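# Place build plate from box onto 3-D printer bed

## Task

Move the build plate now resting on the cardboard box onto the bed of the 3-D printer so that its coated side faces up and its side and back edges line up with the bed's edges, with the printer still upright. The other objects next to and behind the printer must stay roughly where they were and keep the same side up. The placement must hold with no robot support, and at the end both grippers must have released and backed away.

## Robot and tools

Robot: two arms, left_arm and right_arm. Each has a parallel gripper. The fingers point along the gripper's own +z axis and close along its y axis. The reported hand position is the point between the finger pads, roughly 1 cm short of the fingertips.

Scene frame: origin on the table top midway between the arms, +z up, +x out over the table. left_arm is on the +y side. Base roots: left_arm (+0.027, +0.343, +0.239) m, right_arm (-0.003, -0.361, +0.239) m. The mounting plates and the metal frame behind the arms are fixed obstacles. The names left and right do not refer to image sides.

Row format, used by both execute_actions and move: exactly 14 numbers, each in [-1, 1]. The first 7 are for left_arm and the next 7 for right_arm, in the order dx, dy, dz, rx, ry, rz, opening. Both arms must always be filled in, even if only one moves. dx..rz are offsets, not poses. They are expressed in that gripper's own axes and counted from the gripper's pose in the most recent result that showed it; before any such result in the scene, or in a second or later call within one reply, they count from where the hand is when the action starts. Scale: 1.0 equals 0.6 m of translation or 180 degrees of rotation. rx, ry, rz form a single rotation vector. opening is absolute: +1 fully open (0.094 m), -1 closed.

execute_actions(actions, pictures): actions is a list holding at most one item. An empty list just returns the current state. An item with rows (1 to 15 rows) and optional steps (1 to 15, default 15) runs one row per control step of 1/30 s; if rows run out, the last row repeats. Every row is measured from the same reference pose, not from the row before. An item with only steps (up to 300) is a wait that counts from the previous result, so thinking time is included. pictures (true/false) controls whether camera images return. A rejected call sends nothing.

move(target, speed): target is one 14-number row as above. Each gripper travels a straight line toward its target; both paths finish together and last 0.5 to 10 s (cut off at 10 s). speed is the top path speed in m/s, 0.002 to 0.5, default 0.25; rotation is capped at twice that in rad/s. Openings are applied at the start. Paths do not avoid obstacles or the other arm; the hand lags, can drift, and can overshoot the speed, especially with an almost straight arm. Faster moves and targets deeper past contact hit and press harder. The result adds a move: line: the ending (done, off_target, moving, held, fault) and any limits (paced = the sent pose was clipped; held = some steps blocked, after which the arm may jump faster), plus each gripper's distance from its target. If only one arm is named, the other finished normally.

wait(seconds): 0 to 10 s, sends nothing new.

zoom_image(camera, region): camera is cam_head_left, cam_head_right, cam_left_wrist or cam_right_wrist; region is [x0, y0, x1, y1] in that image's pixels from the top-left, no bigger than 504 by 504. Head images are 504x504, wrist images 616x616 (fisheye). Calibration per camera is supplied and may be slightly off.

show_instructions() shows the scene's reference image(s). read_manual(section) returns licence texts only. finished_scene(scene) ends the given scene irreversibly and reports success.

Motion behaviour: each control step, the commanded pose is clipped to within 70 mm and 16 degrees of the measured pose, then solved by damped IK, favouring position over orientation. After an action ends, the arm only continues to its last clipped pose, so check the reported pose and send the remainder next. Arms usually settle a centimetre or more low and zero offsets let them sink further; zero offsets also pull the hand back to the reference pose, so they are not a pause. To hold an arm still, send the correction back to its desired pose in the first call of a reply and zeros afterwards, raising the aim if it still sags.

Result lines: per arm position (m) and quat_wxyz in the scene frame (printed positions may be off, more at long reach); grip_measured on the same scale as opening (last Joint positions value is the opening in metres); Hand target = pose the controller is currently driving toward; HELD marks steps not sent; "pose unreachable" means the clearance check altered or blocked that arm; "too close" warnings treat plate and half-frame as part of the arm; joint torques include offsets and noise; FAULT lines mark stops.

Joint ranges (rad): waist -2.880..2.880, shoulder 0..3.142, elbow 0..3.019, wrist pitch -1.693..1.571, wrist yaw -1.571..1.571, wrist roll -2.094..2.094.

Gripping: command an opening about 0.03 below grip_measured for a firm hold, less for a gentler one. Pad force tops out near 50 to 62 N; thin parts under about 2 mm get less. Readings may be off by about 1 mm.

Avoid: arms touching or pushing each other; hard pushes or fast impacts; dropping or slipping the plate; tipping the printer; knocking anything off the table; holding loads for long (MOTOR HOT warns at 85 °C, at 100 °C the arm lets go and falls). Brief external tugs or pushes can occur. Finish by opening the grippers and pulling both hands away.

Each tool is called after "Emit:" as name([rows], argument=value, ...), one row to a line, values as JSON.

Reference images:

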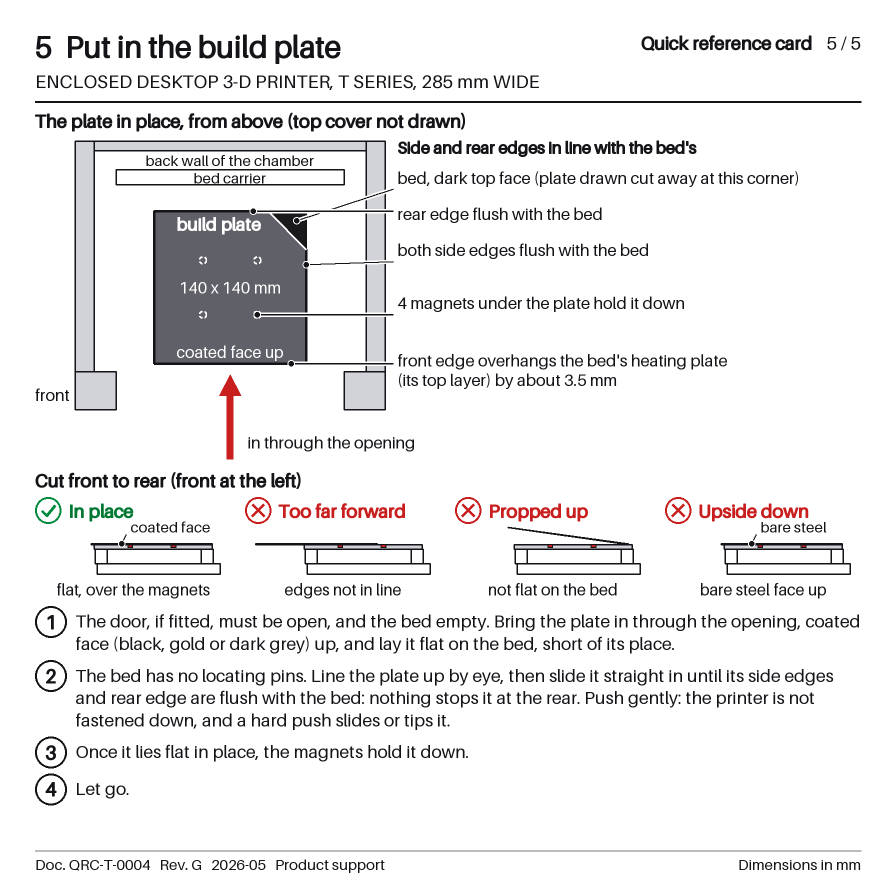

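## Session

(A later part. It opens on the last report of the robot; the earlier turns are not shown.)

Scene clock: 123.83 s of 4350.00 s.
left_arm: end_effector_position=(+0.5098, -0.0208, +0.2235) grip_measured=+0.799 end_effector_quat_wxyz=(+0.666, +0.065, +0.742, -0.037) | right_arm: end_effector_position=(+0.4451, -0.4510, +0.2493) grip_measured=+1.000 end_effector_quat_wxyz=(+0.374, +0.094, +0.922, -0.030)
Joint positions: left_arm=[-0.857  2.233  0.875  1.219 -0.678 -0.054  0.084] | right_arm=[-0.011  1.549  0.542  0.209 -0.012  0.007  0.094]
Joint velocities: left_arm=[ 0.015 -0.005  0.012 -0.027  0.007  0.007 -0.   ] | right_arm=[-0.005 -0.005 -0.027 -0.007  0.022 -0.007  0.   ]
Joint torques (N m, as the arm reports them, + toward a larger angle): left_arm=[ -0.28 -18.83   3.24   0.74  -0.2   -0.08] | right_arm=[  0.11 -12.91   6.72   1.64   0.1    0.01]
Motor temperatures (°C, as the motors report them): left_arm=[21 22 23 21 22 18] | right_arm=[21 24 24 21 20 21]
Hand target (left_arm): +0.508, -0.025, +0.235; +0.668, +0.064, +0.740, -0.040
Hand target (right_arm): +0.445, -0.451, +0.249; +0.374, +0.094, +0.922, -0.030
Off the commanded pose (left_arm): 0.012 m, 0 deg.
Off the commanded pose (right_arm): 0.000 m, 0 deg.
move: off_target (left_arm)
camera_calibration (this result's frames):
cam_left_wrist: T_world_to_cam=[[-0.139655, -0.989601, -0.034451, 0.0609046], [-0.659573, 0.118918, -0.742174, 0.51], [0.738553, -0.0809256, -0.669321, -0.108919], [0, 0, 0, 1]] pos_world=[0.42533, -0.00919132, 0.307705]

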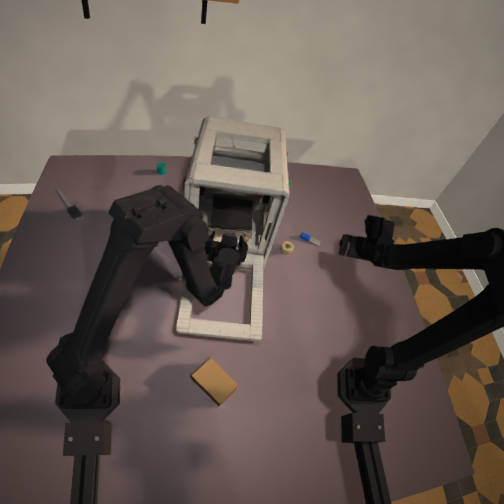

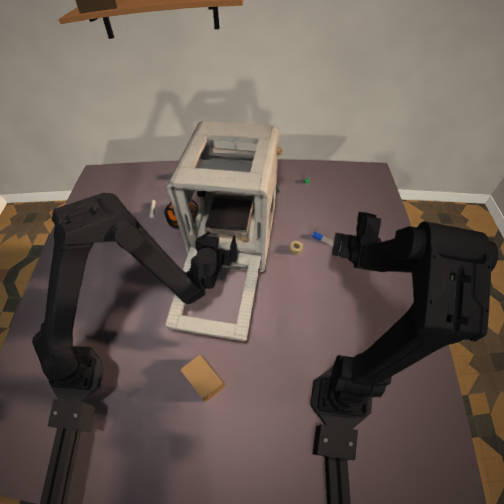

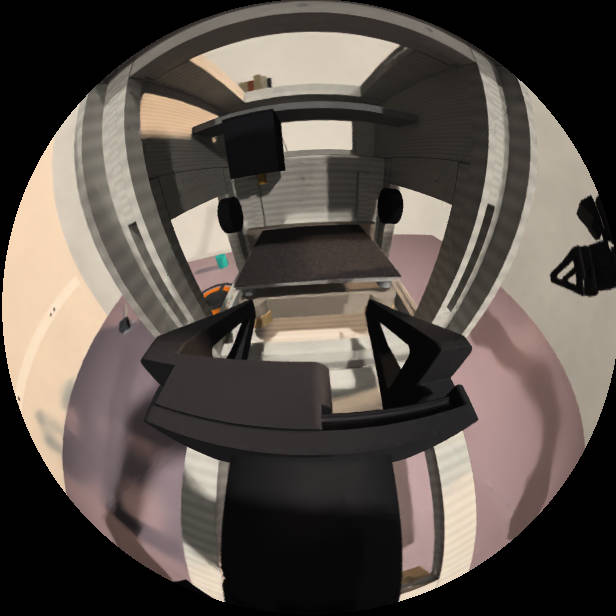

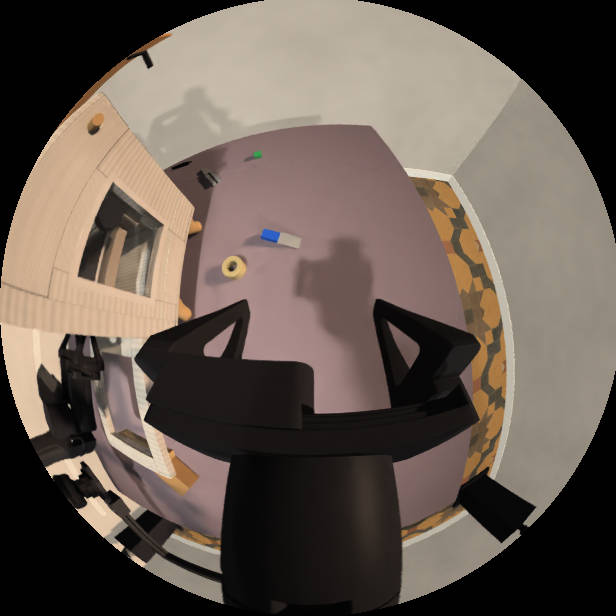

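Emit:
move(target=[-0.012,0,0.055,0,0,0,0.8,0,0,0,0,0,0,1], speed=0.01)

Emit:
move(target=[-0.02,0,-0.045,0,0,0,0.8,0,0,0,0,0,0,1], speed=0.02)

Emit:
zoom_image(camera="cam_left_wrist", region=[200, 190, 420, 350])

Scene clock: 129.00 s of 4350.00 s.
left_arm: end_effector_position=(+0.5265, -0.0248, +0.2250) grip_measured=+0.799 end_effector_quat_wxyz=(+0.663, +0.069, +0.744, -0.041) | right_arm: end_effector_position=(+0.4451, -0.4510, +0.2493) grip_measured=+1.000 end_effector_quat_wxyz=(+0.374, +0.094, +0.922, -0.030)
Joint positions: left_arm=[-0.833  2.233  0.911  1.178 -0.642 -0.054  0.084] | right_arm=[-0.011  1.549  0.542  0.209 -0.012  0.007  0.094]
Joint velocities: left_arm=[ 0.005 -0.005  0.002 -0.002  0.081  0.022 -0.001] | right_arm=[ 0.005 -0.005 -0.012 -0.012 -0.022 -0.037  0.   ]
Joint torques (N m, as the arm reports them, + toward a larger angle): left_arm=[  1.93 -16.14   6.52   0.81   0.13   0.04] | right_arm=[ -0.01 -11.95   6.7    1.83   0.1    0.  ]
Motor temperatures (°C, as the motors report them): left_arm=[21 22 23 21 22 18] | right_arm=[21 24 24 21 20 21]
Hand target (left_arm): +0.543, -0.026, +0.227; +0.666, +0.064, +0.742, -0.037
Hand target (right_arm): +0.445, -0.451, +0.249; +0.374, +0.094, +0.922, -0.030
Off the commanded pose (left_arm): 0.017 m, 1 deg.
Off the commanded pose (right_arm): 0.000 m, 0 deg.
move: off_target (left_arm)
camera_calibration (this result's frames):
cam_left_wrist: T_world_to_cam=[[-0.151631, -0.98786, -0.0337692, 0.0655133], [-0.663529, 0.127051, -0.737283, 0.5238], [0.732623, -0.089388, -0.674739, -0.116505], [0, 0, 0, 1]] pos_world=[0.442845, -0.0122456, 0.309791]

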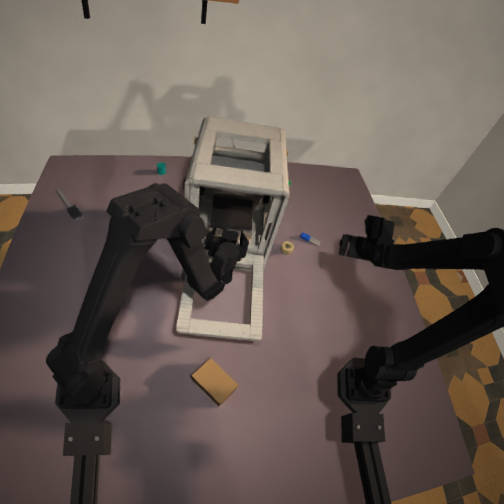

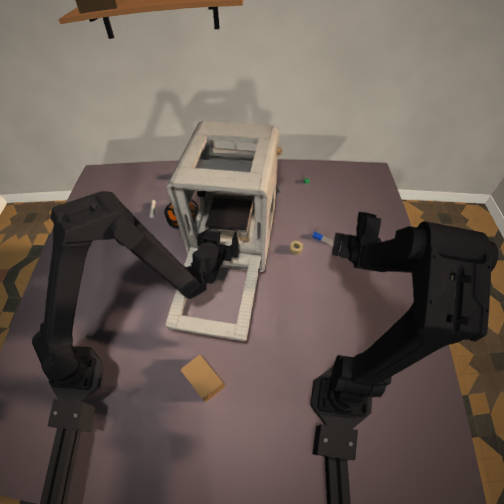

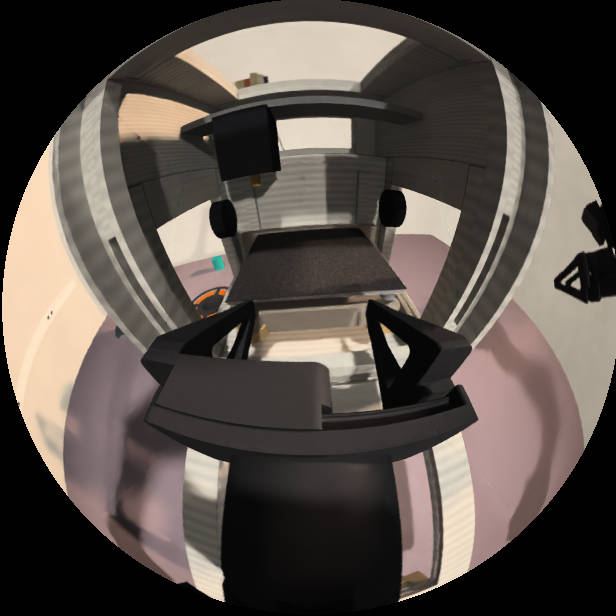

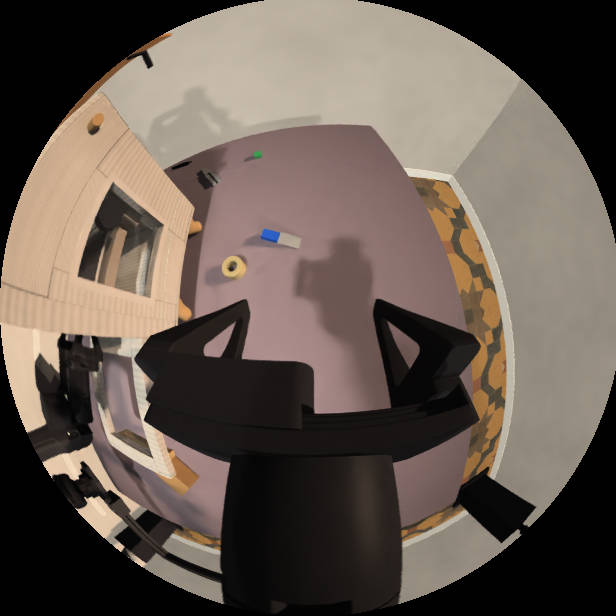

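Scene clock: 130.73 s of 4350.00 s.
left_arm: end_effector_position=(+0.5065, -0.0147, +0.2247) grip_measured=+0.799 end_effector_quat_wxyz=(+0.656, +0.074, +0.751, -0.029) | right_arm: end_effector_position=(+0.4451, -0.4510, +0.2493) grip_measured=+1.000 end_effector_quat_wxyz=(+0.374, +0.094, +0.922, -0.030)
Joint positions: left_arm=[-0.852  2.203  0.851  1.178 -0.671 -0.054  0.084] | right_arm=[-0.011  1.549  0.542  0.209 -0.012  0.007  0.094]
Joint velocities: left_arm=[ 0.005  0.005 -0.002 -0.012 -0.007  0.051 -0.   ] | right_arm=[-0.005 -0.005 -0.007 -0.012 -0.081  0.007  0.   ]
Joint torques (N m, as the arm reports them, + toward a larger angle): left_arm=[ -0.28 -18.12   2.94   1.89  -0.17  -0.17] | right_arm=[  0.96 -12.36   6.86   1.83   0.08   0.  ]
Motor temperatures (°C, as the motors report them): left_arm=[21 22 23 21 22 18] | right_arm=[21 24 24 21 20 21]
Hand target (left_arm): +0.502, -0.021, +0.240; +0.663, +0.069, +0.744, -0.041
Hand target (right_arm): +0.445, -0.451, +0.249; +0.374, +0.094, +0.922, -0.030
Off the commanded pose (left_arm): 0.018 m, 2 deg.
Off the commanded pose (right_arm): 0.000 m, 0 deg.
move: off_target (left_arm)
camera_calibration (this result's frames):
cam_left_wrist: T_world_to_cam=[[-0.143445, -0.988053, -0.0563435, 0.0733897], [-0.677883, 0.139575, -0.721799, 0.512936], [0.72104, -0.065344, -0.689806, -0.0915289], [0, 0, 0, 1]] pos_world=[0.424234, -0.005061, 0.311234]

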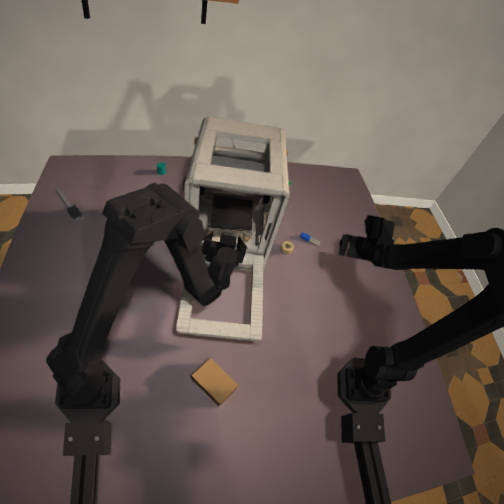

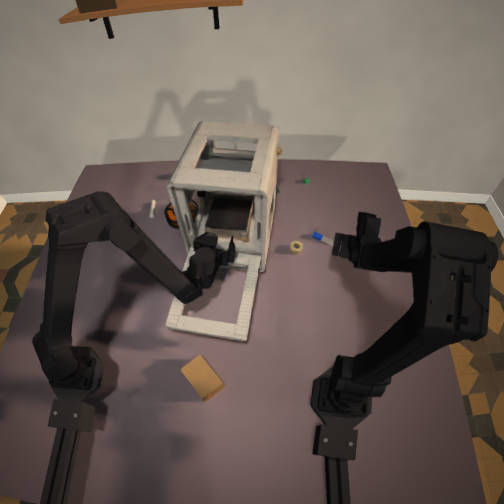

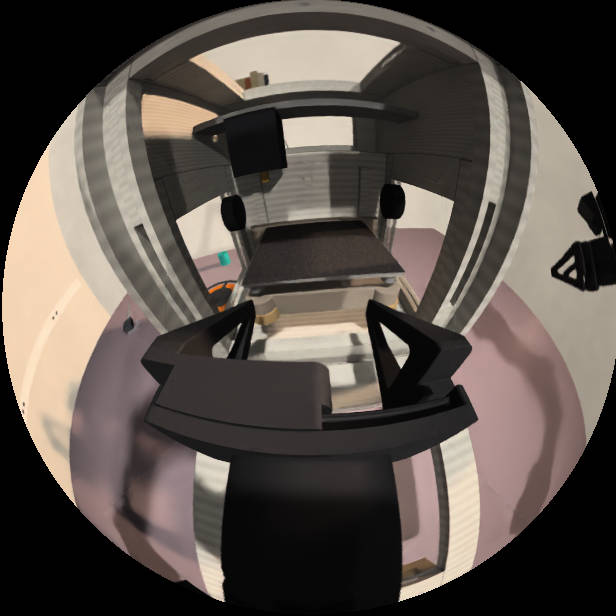

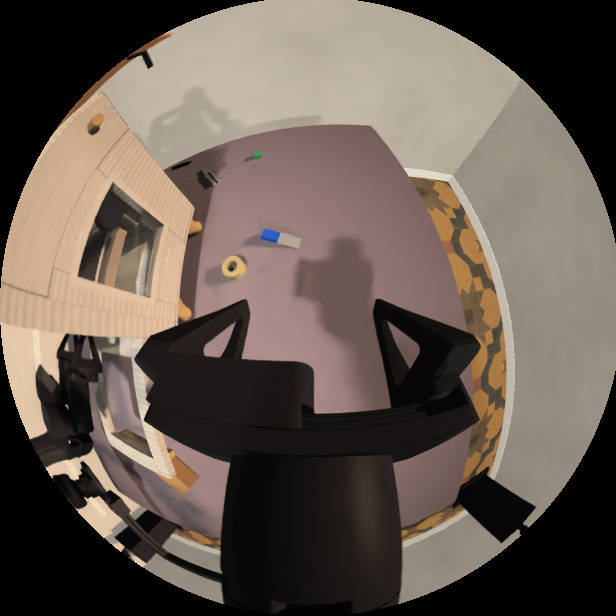

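Region (200, 190, 420, 350) of cam_left_wrist's 616x616 image, scaled by 2.291, with more detail than that image has; it fills the top 367 rows of this view, and the rest is white.

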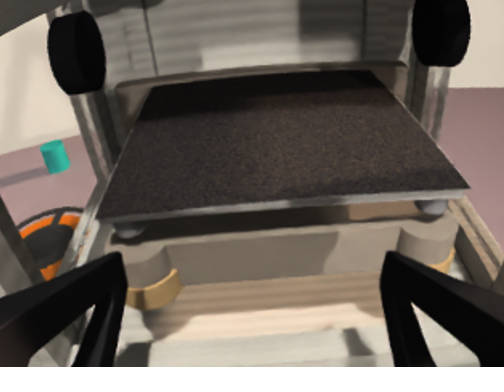

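Just short; go further.

Emit:
move(target=[-0.014,-0.01,0.066,0,0,0,0.8,0,0,0,0,0,0,1], speed=0.01)

Emit:
zoom_image(camera="cam_left_wrist", region=[200, 190, 420, 350])

Scene clock: 136.40 s of 4350.00 s.
left_arm: end_effector_position=(+0.5273, -0.0254, +0.2296) grip_measured=+0.799 end_effector_quat_wxyz=(+0.655, +0.077, +0.751, -0.034) | right_arm: end_effector_position=(+0.4451, -0.4510, +0.2493) grip_measured=+1.000 end_effector_quat_wxyz=(+0.374, +0.094, +0.922, -0.030)
Joint positions: left_arm=[-0.832  2.203  0.907  1.123 -0.639 -0.053  0.084] | right_arm=[-0.011  1.549  0.542  0.209 -0.012  0.007  0.094]
Joint velocities: left_arm=[-0.024 -0.005 -0.002  0.007  0.007  0.007 -0.   ] | right_arm=[ 0.005 -0.005  0.002 -0.007 -0.037 -0.081  0.   ]
Joint torques (N m, as the arm reports them, + toward a larger angle): left_arm=[  2.39 -15.09   7.32   0.67   0.21   0.04] | right_arm=[  0.8  -12.46   6.67   1.71   0.12   0.03]
Motor temperatures (°C, as the motors report them): left_arm=[21 22 23 21 22 18] | right_arm=[21 24 24 21 20 21]
Hand target (left_arm): +0.545, -0.027, +0.227; +0.656, +0.074, +0.751, -0.029
Hand target (right_arm): +0.445, -0.451, +0.249; +0.374, +0.094, +0.922, -0.030
Off the commanded pose (left_arm): 0.018 m, 1 deg.
Off the commanded pose (right_arm): 0.000 m, 0 deg.
move: off_target (left_arm)
camera_calibration (this result's frames):
cam_left_wrist: T_world_to_cam=[[-0.154574, -0.986598, -0.0522525, 0.0710008], [-0.678244, 0.144423, -0.720505, 0.532148], [0.718395, -0.0759316, -0.691479, -0.102292], [0, 0, 0, 1]] pos_world=[0.445388, -0.0145724, 0.316393]

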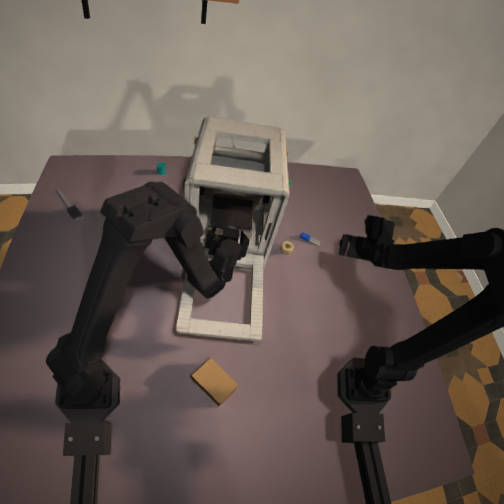

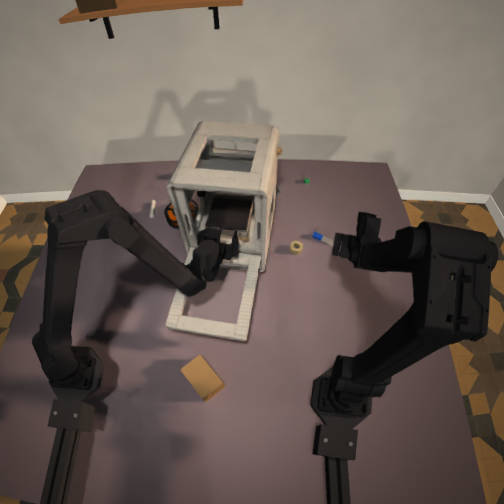

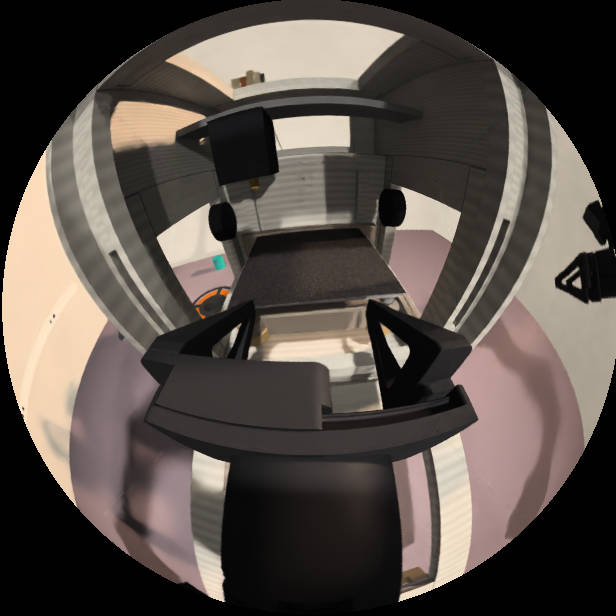

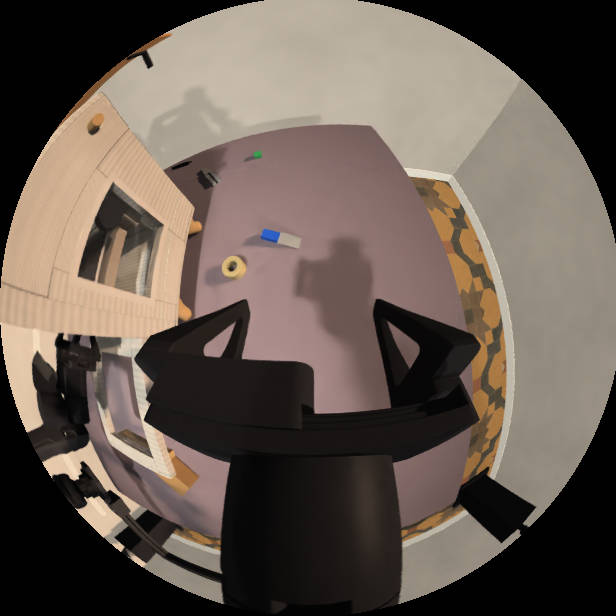

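Region (200, 190, 420, 350) of cam_left_wrist's 616x616 image, scaled by 2.291, with more detail than that image has; it fills the top 367 rows of this view, and the rest is white.

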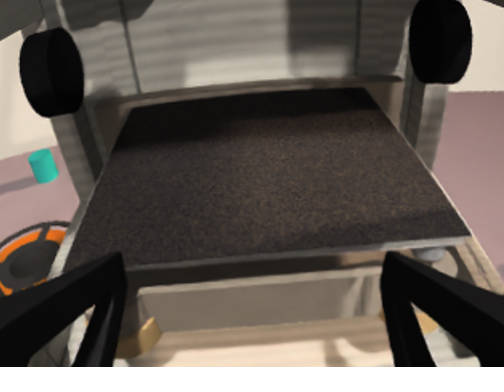

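Magnet friction resisting; a bit more push.

Emit:
move(target=[0.003,0,0.037,0,0,0,0.8,0,0,0,0,0,0,1], speed=0.01)

Emit:
zoom_image(camera="cam_left_wrist", region=[200, 190, 420, 350])

Scene clock: 141.47 s of 4350.00 s.
left_arm: end_effector_position=(+0.5277, -0.0262, +0.2294) grip_measured=+0.799 end_effector_quat_wxyz=(+0.654, +0.079, +0.751, -0.037) | right_arm: end_effector_position=(+0.4451, -0.4510, +0.2493) grip_measured=+1.000 end_effector_quat_wxyz=(+0.374, +0.094, +0.922, -0.030)
Joint positions: left_arm=[-0.83   2.203  0.907  1.123 -0.629 -0.053  0.085] | right_arm=[-0.011  1.549  0.542  0.209 -0.012  0.007  0.094]
Joint velocities: left_arm=[-0.005 -0.005  0.007 -0.012  0.037 -0.051 -0.001] | right_arm=[ 0.024 -0.015 -0.032  0.002 -0.037 -0.022  0.   ]
Joint torques (N m, as the arm reports them, + toward a larger angle): left_arm=[  3.14 -14.74   7.61   0.72   0.43   0.01] | right_arm=[  0.57 -12.7    6.87   1.65   0.07   0.04]
Motor temperatures (°C, as the motors report them): left_arm=[21 22 23 21 22 18] | right_arm=[21 24 24 21 20 21]
Hand target (left_arm): +0.548, -0.028, +0.225; +0.655, +0.077, +0.751, -0.034
Hand target (right_arm): +0.445, -0.451, +0.249; +0.374, +0.094, +0.922, -0.030
Off the commanded pose (left_arm): 0.022 m, 0 deg.
Off the commanded pose (right_arm): 0.000 m, 0 deg.
move: off_target (left_arm)
camera_calibration (this result's frames):
cam_left_wrist: T_world_to_cam=[[-0.162811, -0.985328, -0.0511925, 0.0744195], [-0.677893, 0.14941, -0.719817, 0.532191], [0.716905, -0.0824912, -0.692273, -0.101968], [0, 0, 0, 1]] pos_world=[0.445987, -0.0145986, 0.3163]

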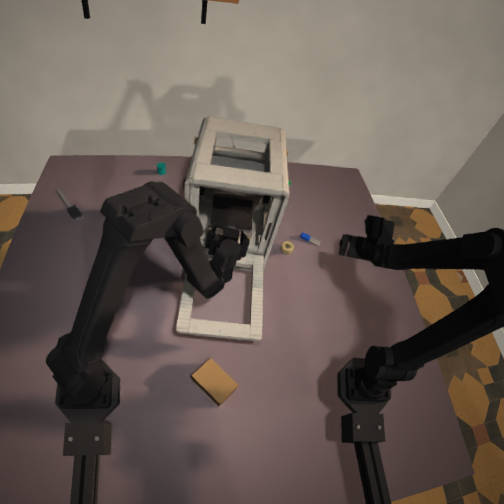

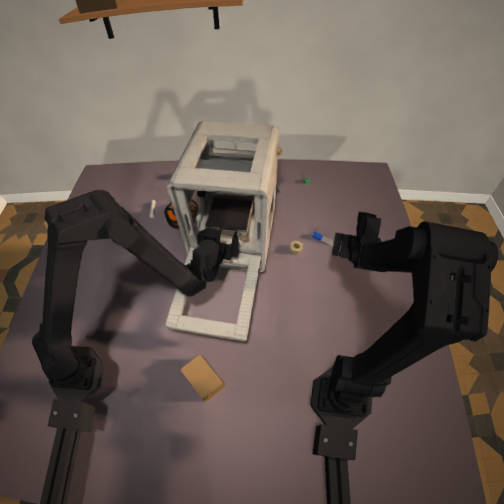

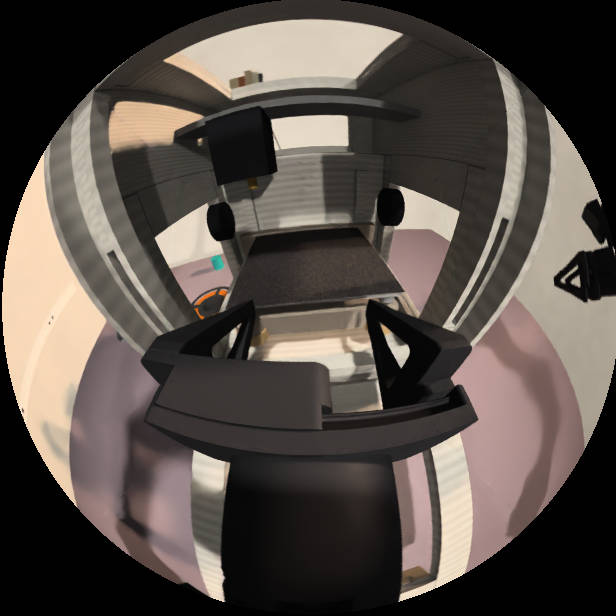

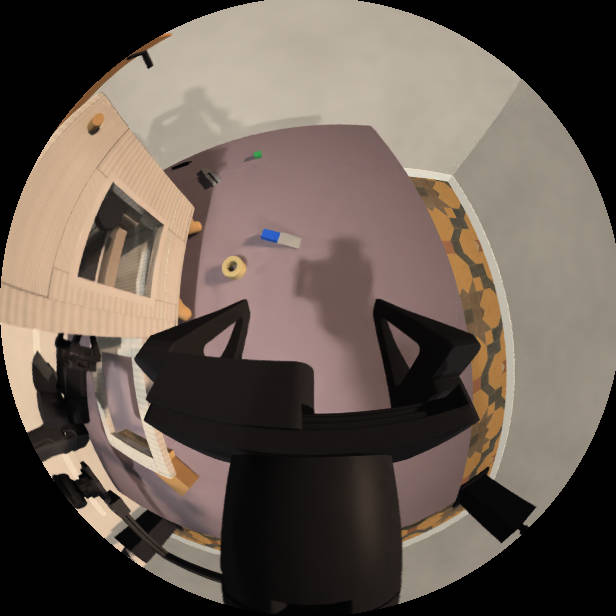

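Region (200, 190, 420, 350) of cam_left_wrist's 616x616 image, scaled by 2.291, with more detail than that image has; it fills the top 367 rows of this view, and the rest is white.

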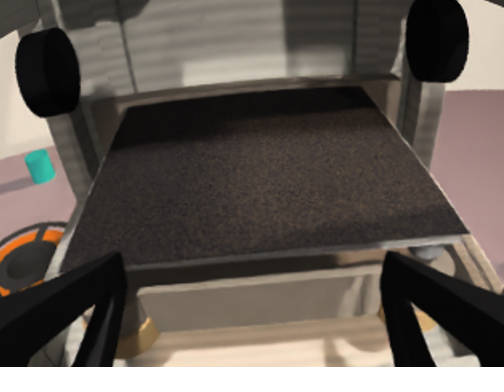

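Emit:
move(target=[0.003,0,0.05,0,0,0,0.8,0,0,0,0,0,0,1], speed=0.012)

Emit:
zoom_image(camera="cam_left_wrist", region=[200, 190, 420, 350])

Scene clock: 145.27 s of 4350.00 s.
left_arm: end_effector_position=(+0.5283, -0.0269, +0.2284) grip_measured=+0.799 end_effector_quat_wxyz=(+0.652, +0.085, +0.752, -0.038) | right_arm: end_effector_position=(+0.4451, -0.4510, +0.2493) grip_measured=+1.000 end_effector_quat_wxyz=(+0.374, +0.094, +0.922, -0.030)
Joint positions: left_arm=[-0.828  2.203  0.908  1.118 -0.617 -0.048  0.085] | right_arm=[-0.011  1.549  0.542  0.209 -0.012  0.007  0.094]
Joint velocities: left_arm=[ 0.005 -0.005  0.007 -0.007  0.051  0.007 -0.   ] | right_arm=[-0.005 -0.015 -0.022  0.002 -0.007 -0.066  0.   ]
Joint torques (N m, as the arm reports them, + toward a larger angle): left_arm=[  2.81 -13.63   8.61   0.5    0.64   0.03] | right_arm=[  0.64 -12.8    6.74   1.6    0.04   0.01]
Motor temperatures (°C, as the motors report them): left_arm=[21 22 23 21 23 18] | right_arm=[21 24 24 21 20 21]
Hand target (left_arm): +0.555, -0.029, +0.224; +0.654, +0.079, +0.751, -0.037
Hand target (right_arm): +0.445, -0.451, +0.249; +0.374, +0.094, +0.922, -0.030
Off the commanded pose (left_arm): 0.029 m, 1 deg.
Off the commanded pose (right_arm): 0.000 m, 0 deg.
move: off_target (left_arm)
camera_calibration (this result's frames):
cam_left_wrist: T_world_to_cam=[[-0.172918, -0.983296, -0.0568187, 0.0804474], [-0.678938, 0.16079, -0.716373, 0.532012], [0.713542, -0.0852976, -0.695401, -0.100771], [0, 0, 0, 1]] pos_world=[0.447018, -0.0150341, 0.315614]

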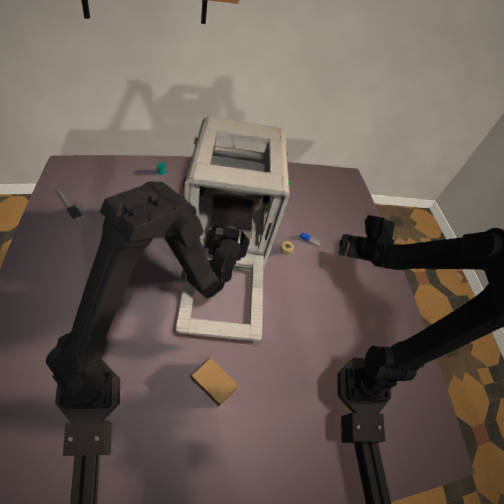

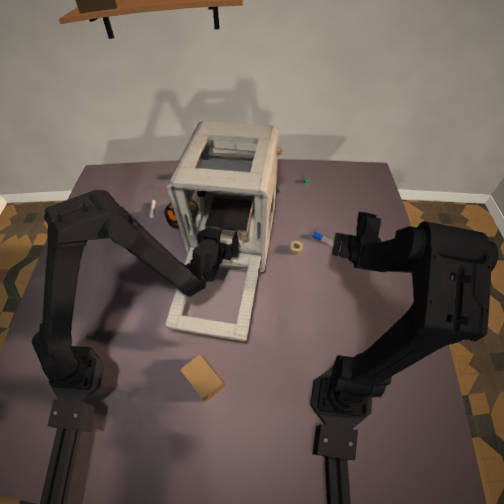

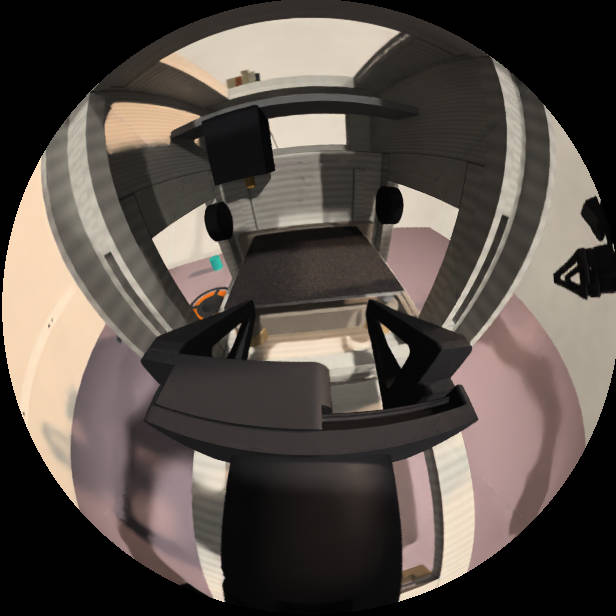

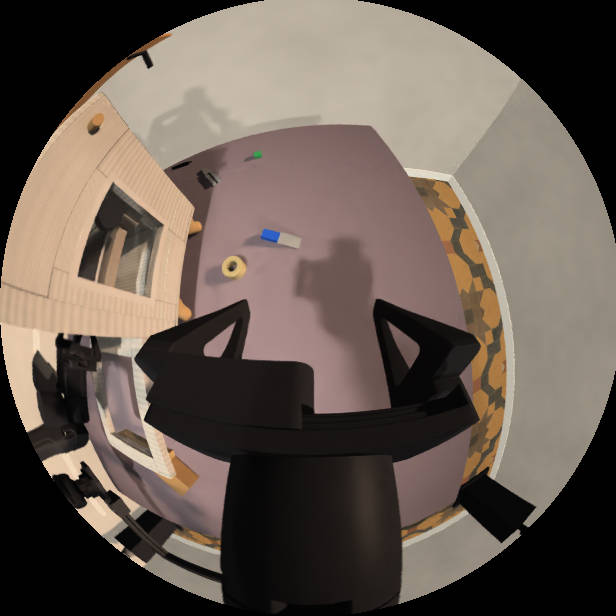

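Region (200, 190, 420, 350) of cam_left_wrist's 616x616 image, scaled by 2.291, with more detail than that image has; it fills the top 367 rows of this view, and the rest is white.

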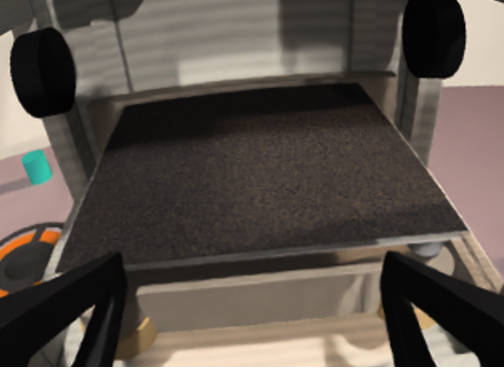

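Emit:
move(target=[0,0,0.065,0,0,0,0.8,0,0,0,0,0,0,1], speed=0.015)

Emit:
move(target=[-0.02,0,-0.06,0,0,0,0.8,0,0,0,0,0,0,1], speed=0.03)

Emit:
zoom_image(camera="cam_left_wrist", region=[200, 190, 420, 350])

Scene clock: 150.07 s of 4350.00 s.
left_arm: end_effector_position=(+0.5292, -0.0283, +0.2256) grip_measured=+0.799 end_effector_quat_wxyz=(+0.648, +0.096, +0.755, -0.037) | right_arm: end_effector_position=(+0.4451, -0.4510, +0.2493) grip_measured=+1.000 end_effector_quat_wxyz=(+0.374, +0.094, +0.922, -0.030)
Joint positions: left_arm=[-0.825  2.204  0.91   1.104 -0.601 -0.038  0.085] | right_arm=[-0.011  1.549  0.542  0.209 -0.012  0.007  0.094]
Joint velocities: left_arm=[-0.015 -0.005 -0.012 -0.012 -0.022  0.066  0.   ] | right_arm=[-0.015  0.005 -0.012 -0.002  0.051 -0.022  0.   ]
Joint torques (N m, as the arm reports them, + toward a larger angle): left_arm=[  3.78 -12.69   9.77   0.34   0.84  -0.05] | right_arm=[  0.58 -12.67   6.84   1.69   0.08  -0.03]
Motor temperatures (°C, as the motors report them): left_arm=[21 22 24 21 23 18] | right_arm=[21 24 24 21 20 21]
Hand target (left_arm): +0.563, -0.031, +0.224; +0.653, +0.085, +0.752, -0.038
Hand target (right_arm): +0.445, -0.451, +0.249; +0.374, +0.094, +0.922, -0.030
Off the commanded pose (left_arm): 0.038 m, 1 deg.
Off the commanded pose (right_arm): 0.000 m, 0 deg.
move: off_target (left_arm)
camera_calibration (this result's frames):
cam_left_wrist: T_world_to_cam=[[-0.187103, -0.979737, -0.0714744, 0.0899711], [-0.683053, 0.182045, -0.707318, 0.531592], [0.705997, -0.0835205, -0.703273, -0.0976863], [0, 0, 0, 1]] pos_world=[0.448905, -0.0167845, 0.313735]

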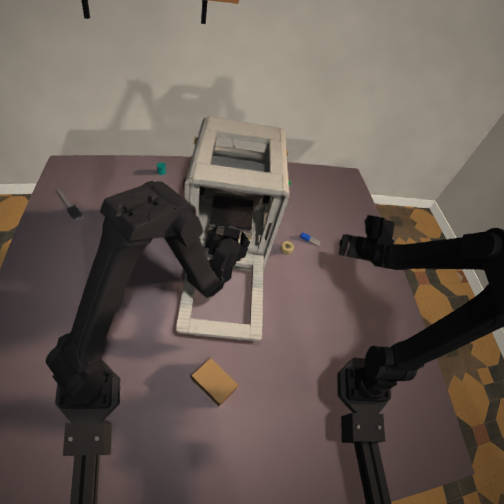

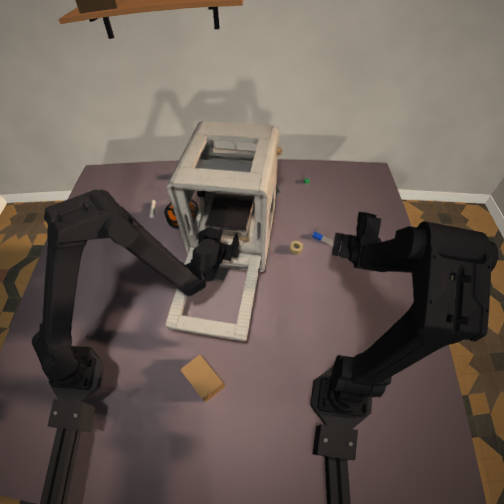

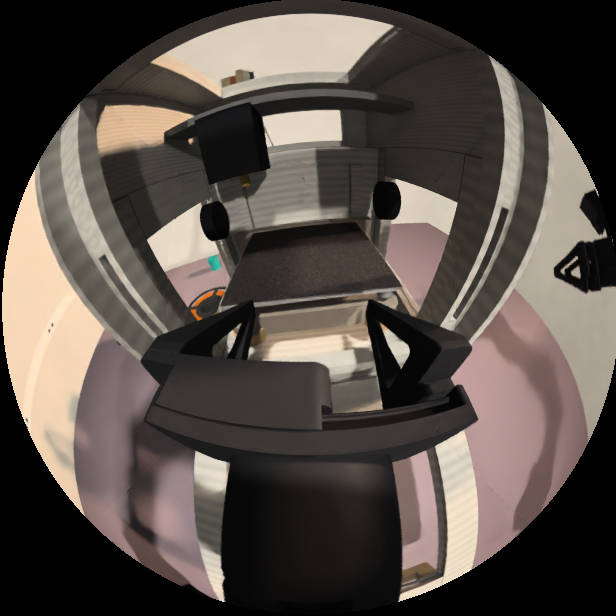

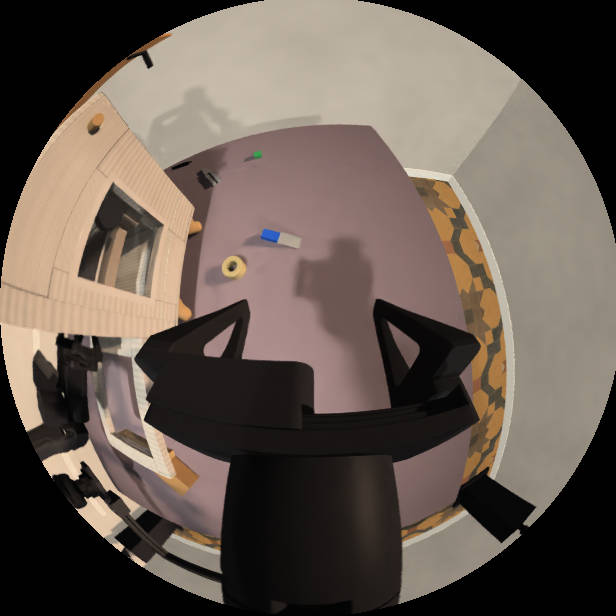

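Scene clock: 151.63 s of 4350.00 s.
left_arm: end_effector_position=(+0.5010, -0.0164, +0.2273) grip_measured=+0.799 end_effector_quat_wxyz=(+0.639, +0.102, +0.762, -0.023) | right_arm: end_effector_position=(+0.4451, -0.4510, +0.2493) grip_measured=+1.000 end_effector_quat_wxyz=(+0.374, +0.094, +0.922, -0.030)
Joint positions: left_arm=[-0.854  2.159  0.829  1.104 -0.639 -0.038  0.085] | right_arm=[-0.011  1.549  0.542  0.209 -0.012  0.007  0.094]
Joint velocities: left_arm=[-0.005 -0.005  0.002  0.022  0.022 -0.037  0.   ] | right_arm=[ 0.005 -0.015  0.002  0.012 -0.037  0.051  0.   ]
Joint torques (N m, as the arm reports them, + toward a larger angle): left_arm=[ -1.5  -18.01   2.7    1.91  -0.19  -0.13] | right_arm=[  1.   -12.12   6.88   1.66   0.09  -0.01]
Motor temperatures (°C, as the motors report them): left_arm=[21 22 24 21 23 18] | right_arm=[21 24 24 21 20 21]
Hand target (left_arm): +0.496, -0.023, +0.243; +0.648, +0.096, +0.755, -0.037
Hand target (right_arm): +0.445, -0.451, +0.249; +0.374, +0.094, +0.922, -0.030
Off the commanded pose (left_arm): 0.018 m, 2 deg.
Off the commanded pose (right_arm): 0.000 m, 0 deg.
move: off_target (left_arm)
camera_calibration (this result's frames):
cam_left_wrist: T_world_to_cam=[[-0.180698, -0.978531, -0.0991224, 0.0996088], [-0.698317, 0.198613, -0.687682, 0.514885], [0.692605, -0.0550441, -0.719214, -0.064756], [0, 0, 0, 1]] pos_world=[0.422402, -0.00835722, 0.317377]

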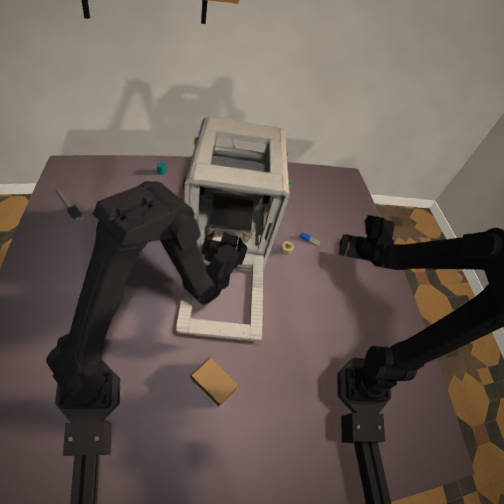

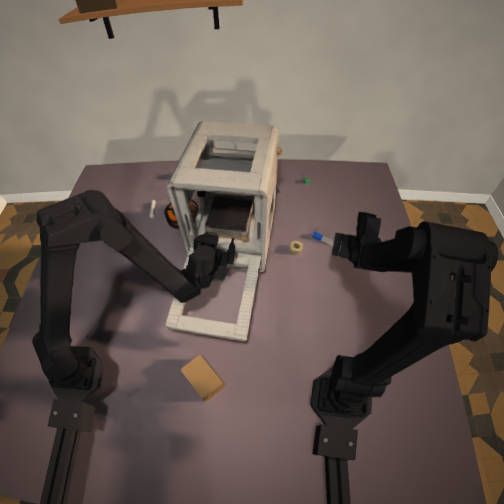

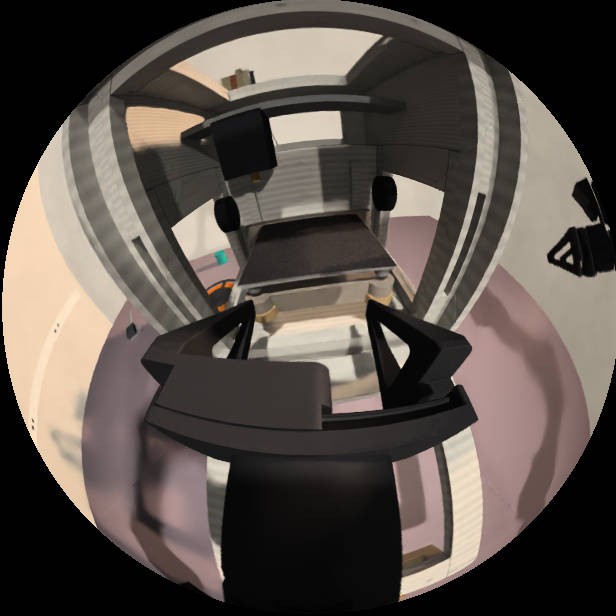

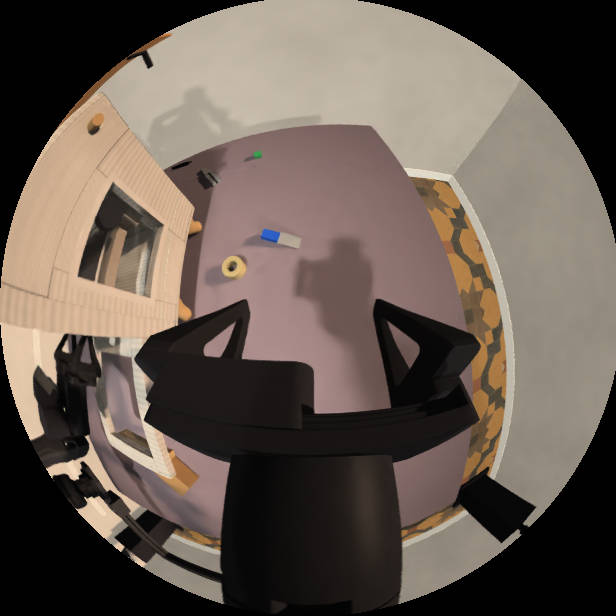

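Region (200, 190, 420, 350) of cam_left_wrist's 616x616 image, scaled by 2.291, with more detail than that image has; it fills the top 367 rows of this view, and the rest is white.

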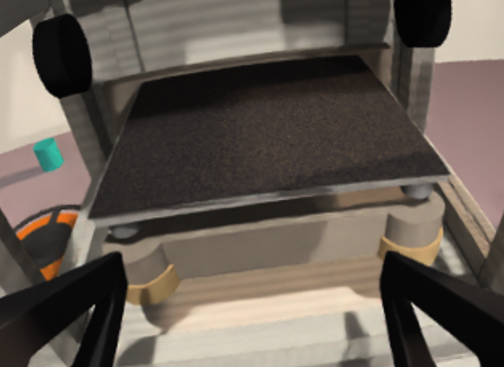

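Nearly even now.

Emit:
move(target=[-0.1,0.1,-0.25,0,0.1,0,0.8,0,0,0,0,0,0,1])

Emit:
finished_scene(scene=1)

Scene clock: 154.20 s of 4350.00 s.
left_arm: end_effector_position=(+0.3850, +0.0597, +0.3281) grip_measured=+0.799 end_effector_quat_wxyz=(+0.521, +0.102, +0.848, -0.006) | right_arm: end_effector_position=(+0.4451, -0.4510, +0.2493) grip_measured=+1.000 end_effector_quat_wxyz=(+0.374, +0.094, +0.922, -0.030)
Joint positions: left_arm=[-0.939  1.447  0.53   0.294 -0.674 -0.312  0.085] | right_arm=[-0.011  1.549  0.542  0.209 -0.012  0.007  0.094]
Joint velocities: left_arm=[-0.005 -0.005  0.002 -0.022 -0.007 -0.037 -0.   ] | right_arm=[ 0.005 -0.015 -0.017  0.002  0.007 -0.022  0.   ]
Joint torques (N m, as the arm reports them, + toward a larger angle): left_arm=[-0.78 -8.82  6.01  0.92 -0.33 -0.2 ] | right_arm=[  0.47 -12.21   6.9    1.76   0.13   0.03]
Motor temperatures (°C, as the motors report them): left_arm=[21 22 24 21 23 18] | right_arm=[21 24 24 21 20 21]
Hand target (left_arm): +0.379, +0.058, +0.323; +0.514, +0.105, +0.851, -0.005
Hand target (right_arm): +0.445, -0.451, +0.249; +0.374, +0.094, +0.922, -0.030
Off the commanded pose (left_arm): 0.012 m, 1 deg.
Off the commanded pose (right_arm): 0.000 m, 0 deg.
move: off_target (left_arm)
camera_calibration (this result's frames):
cam_left_wrist: T_world_to_cam=[[-0.173942, -0.97955, -0.101125, 0.161196], [-0.870423, 0.20096, -0.44942, 0.475984], [0.460552, 0.00984898, -0.887578, 0.23293], [0, 0, 0, 1]] pos_world=[0.33507, 0.0599518, 0.436962]

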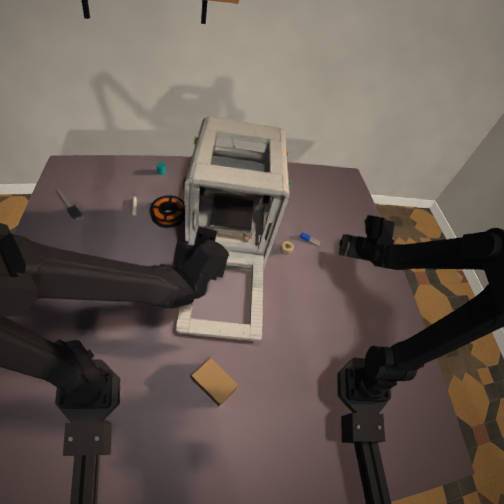

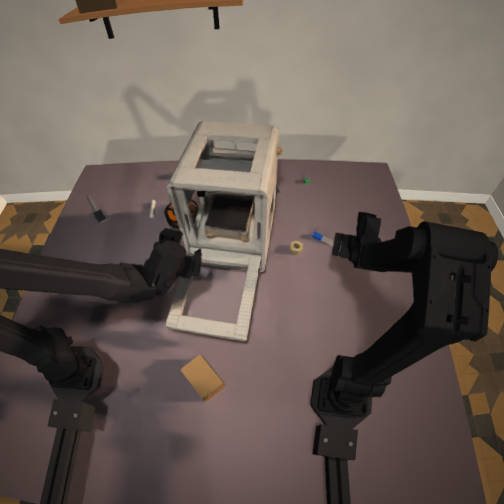

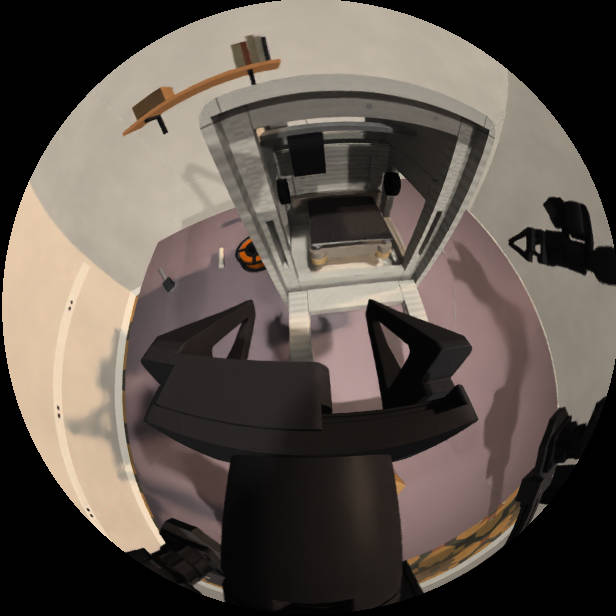

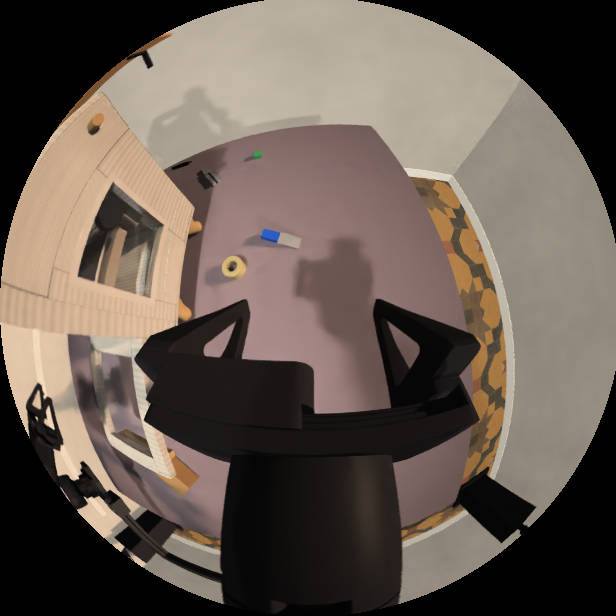

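The scene is finished: the task was done.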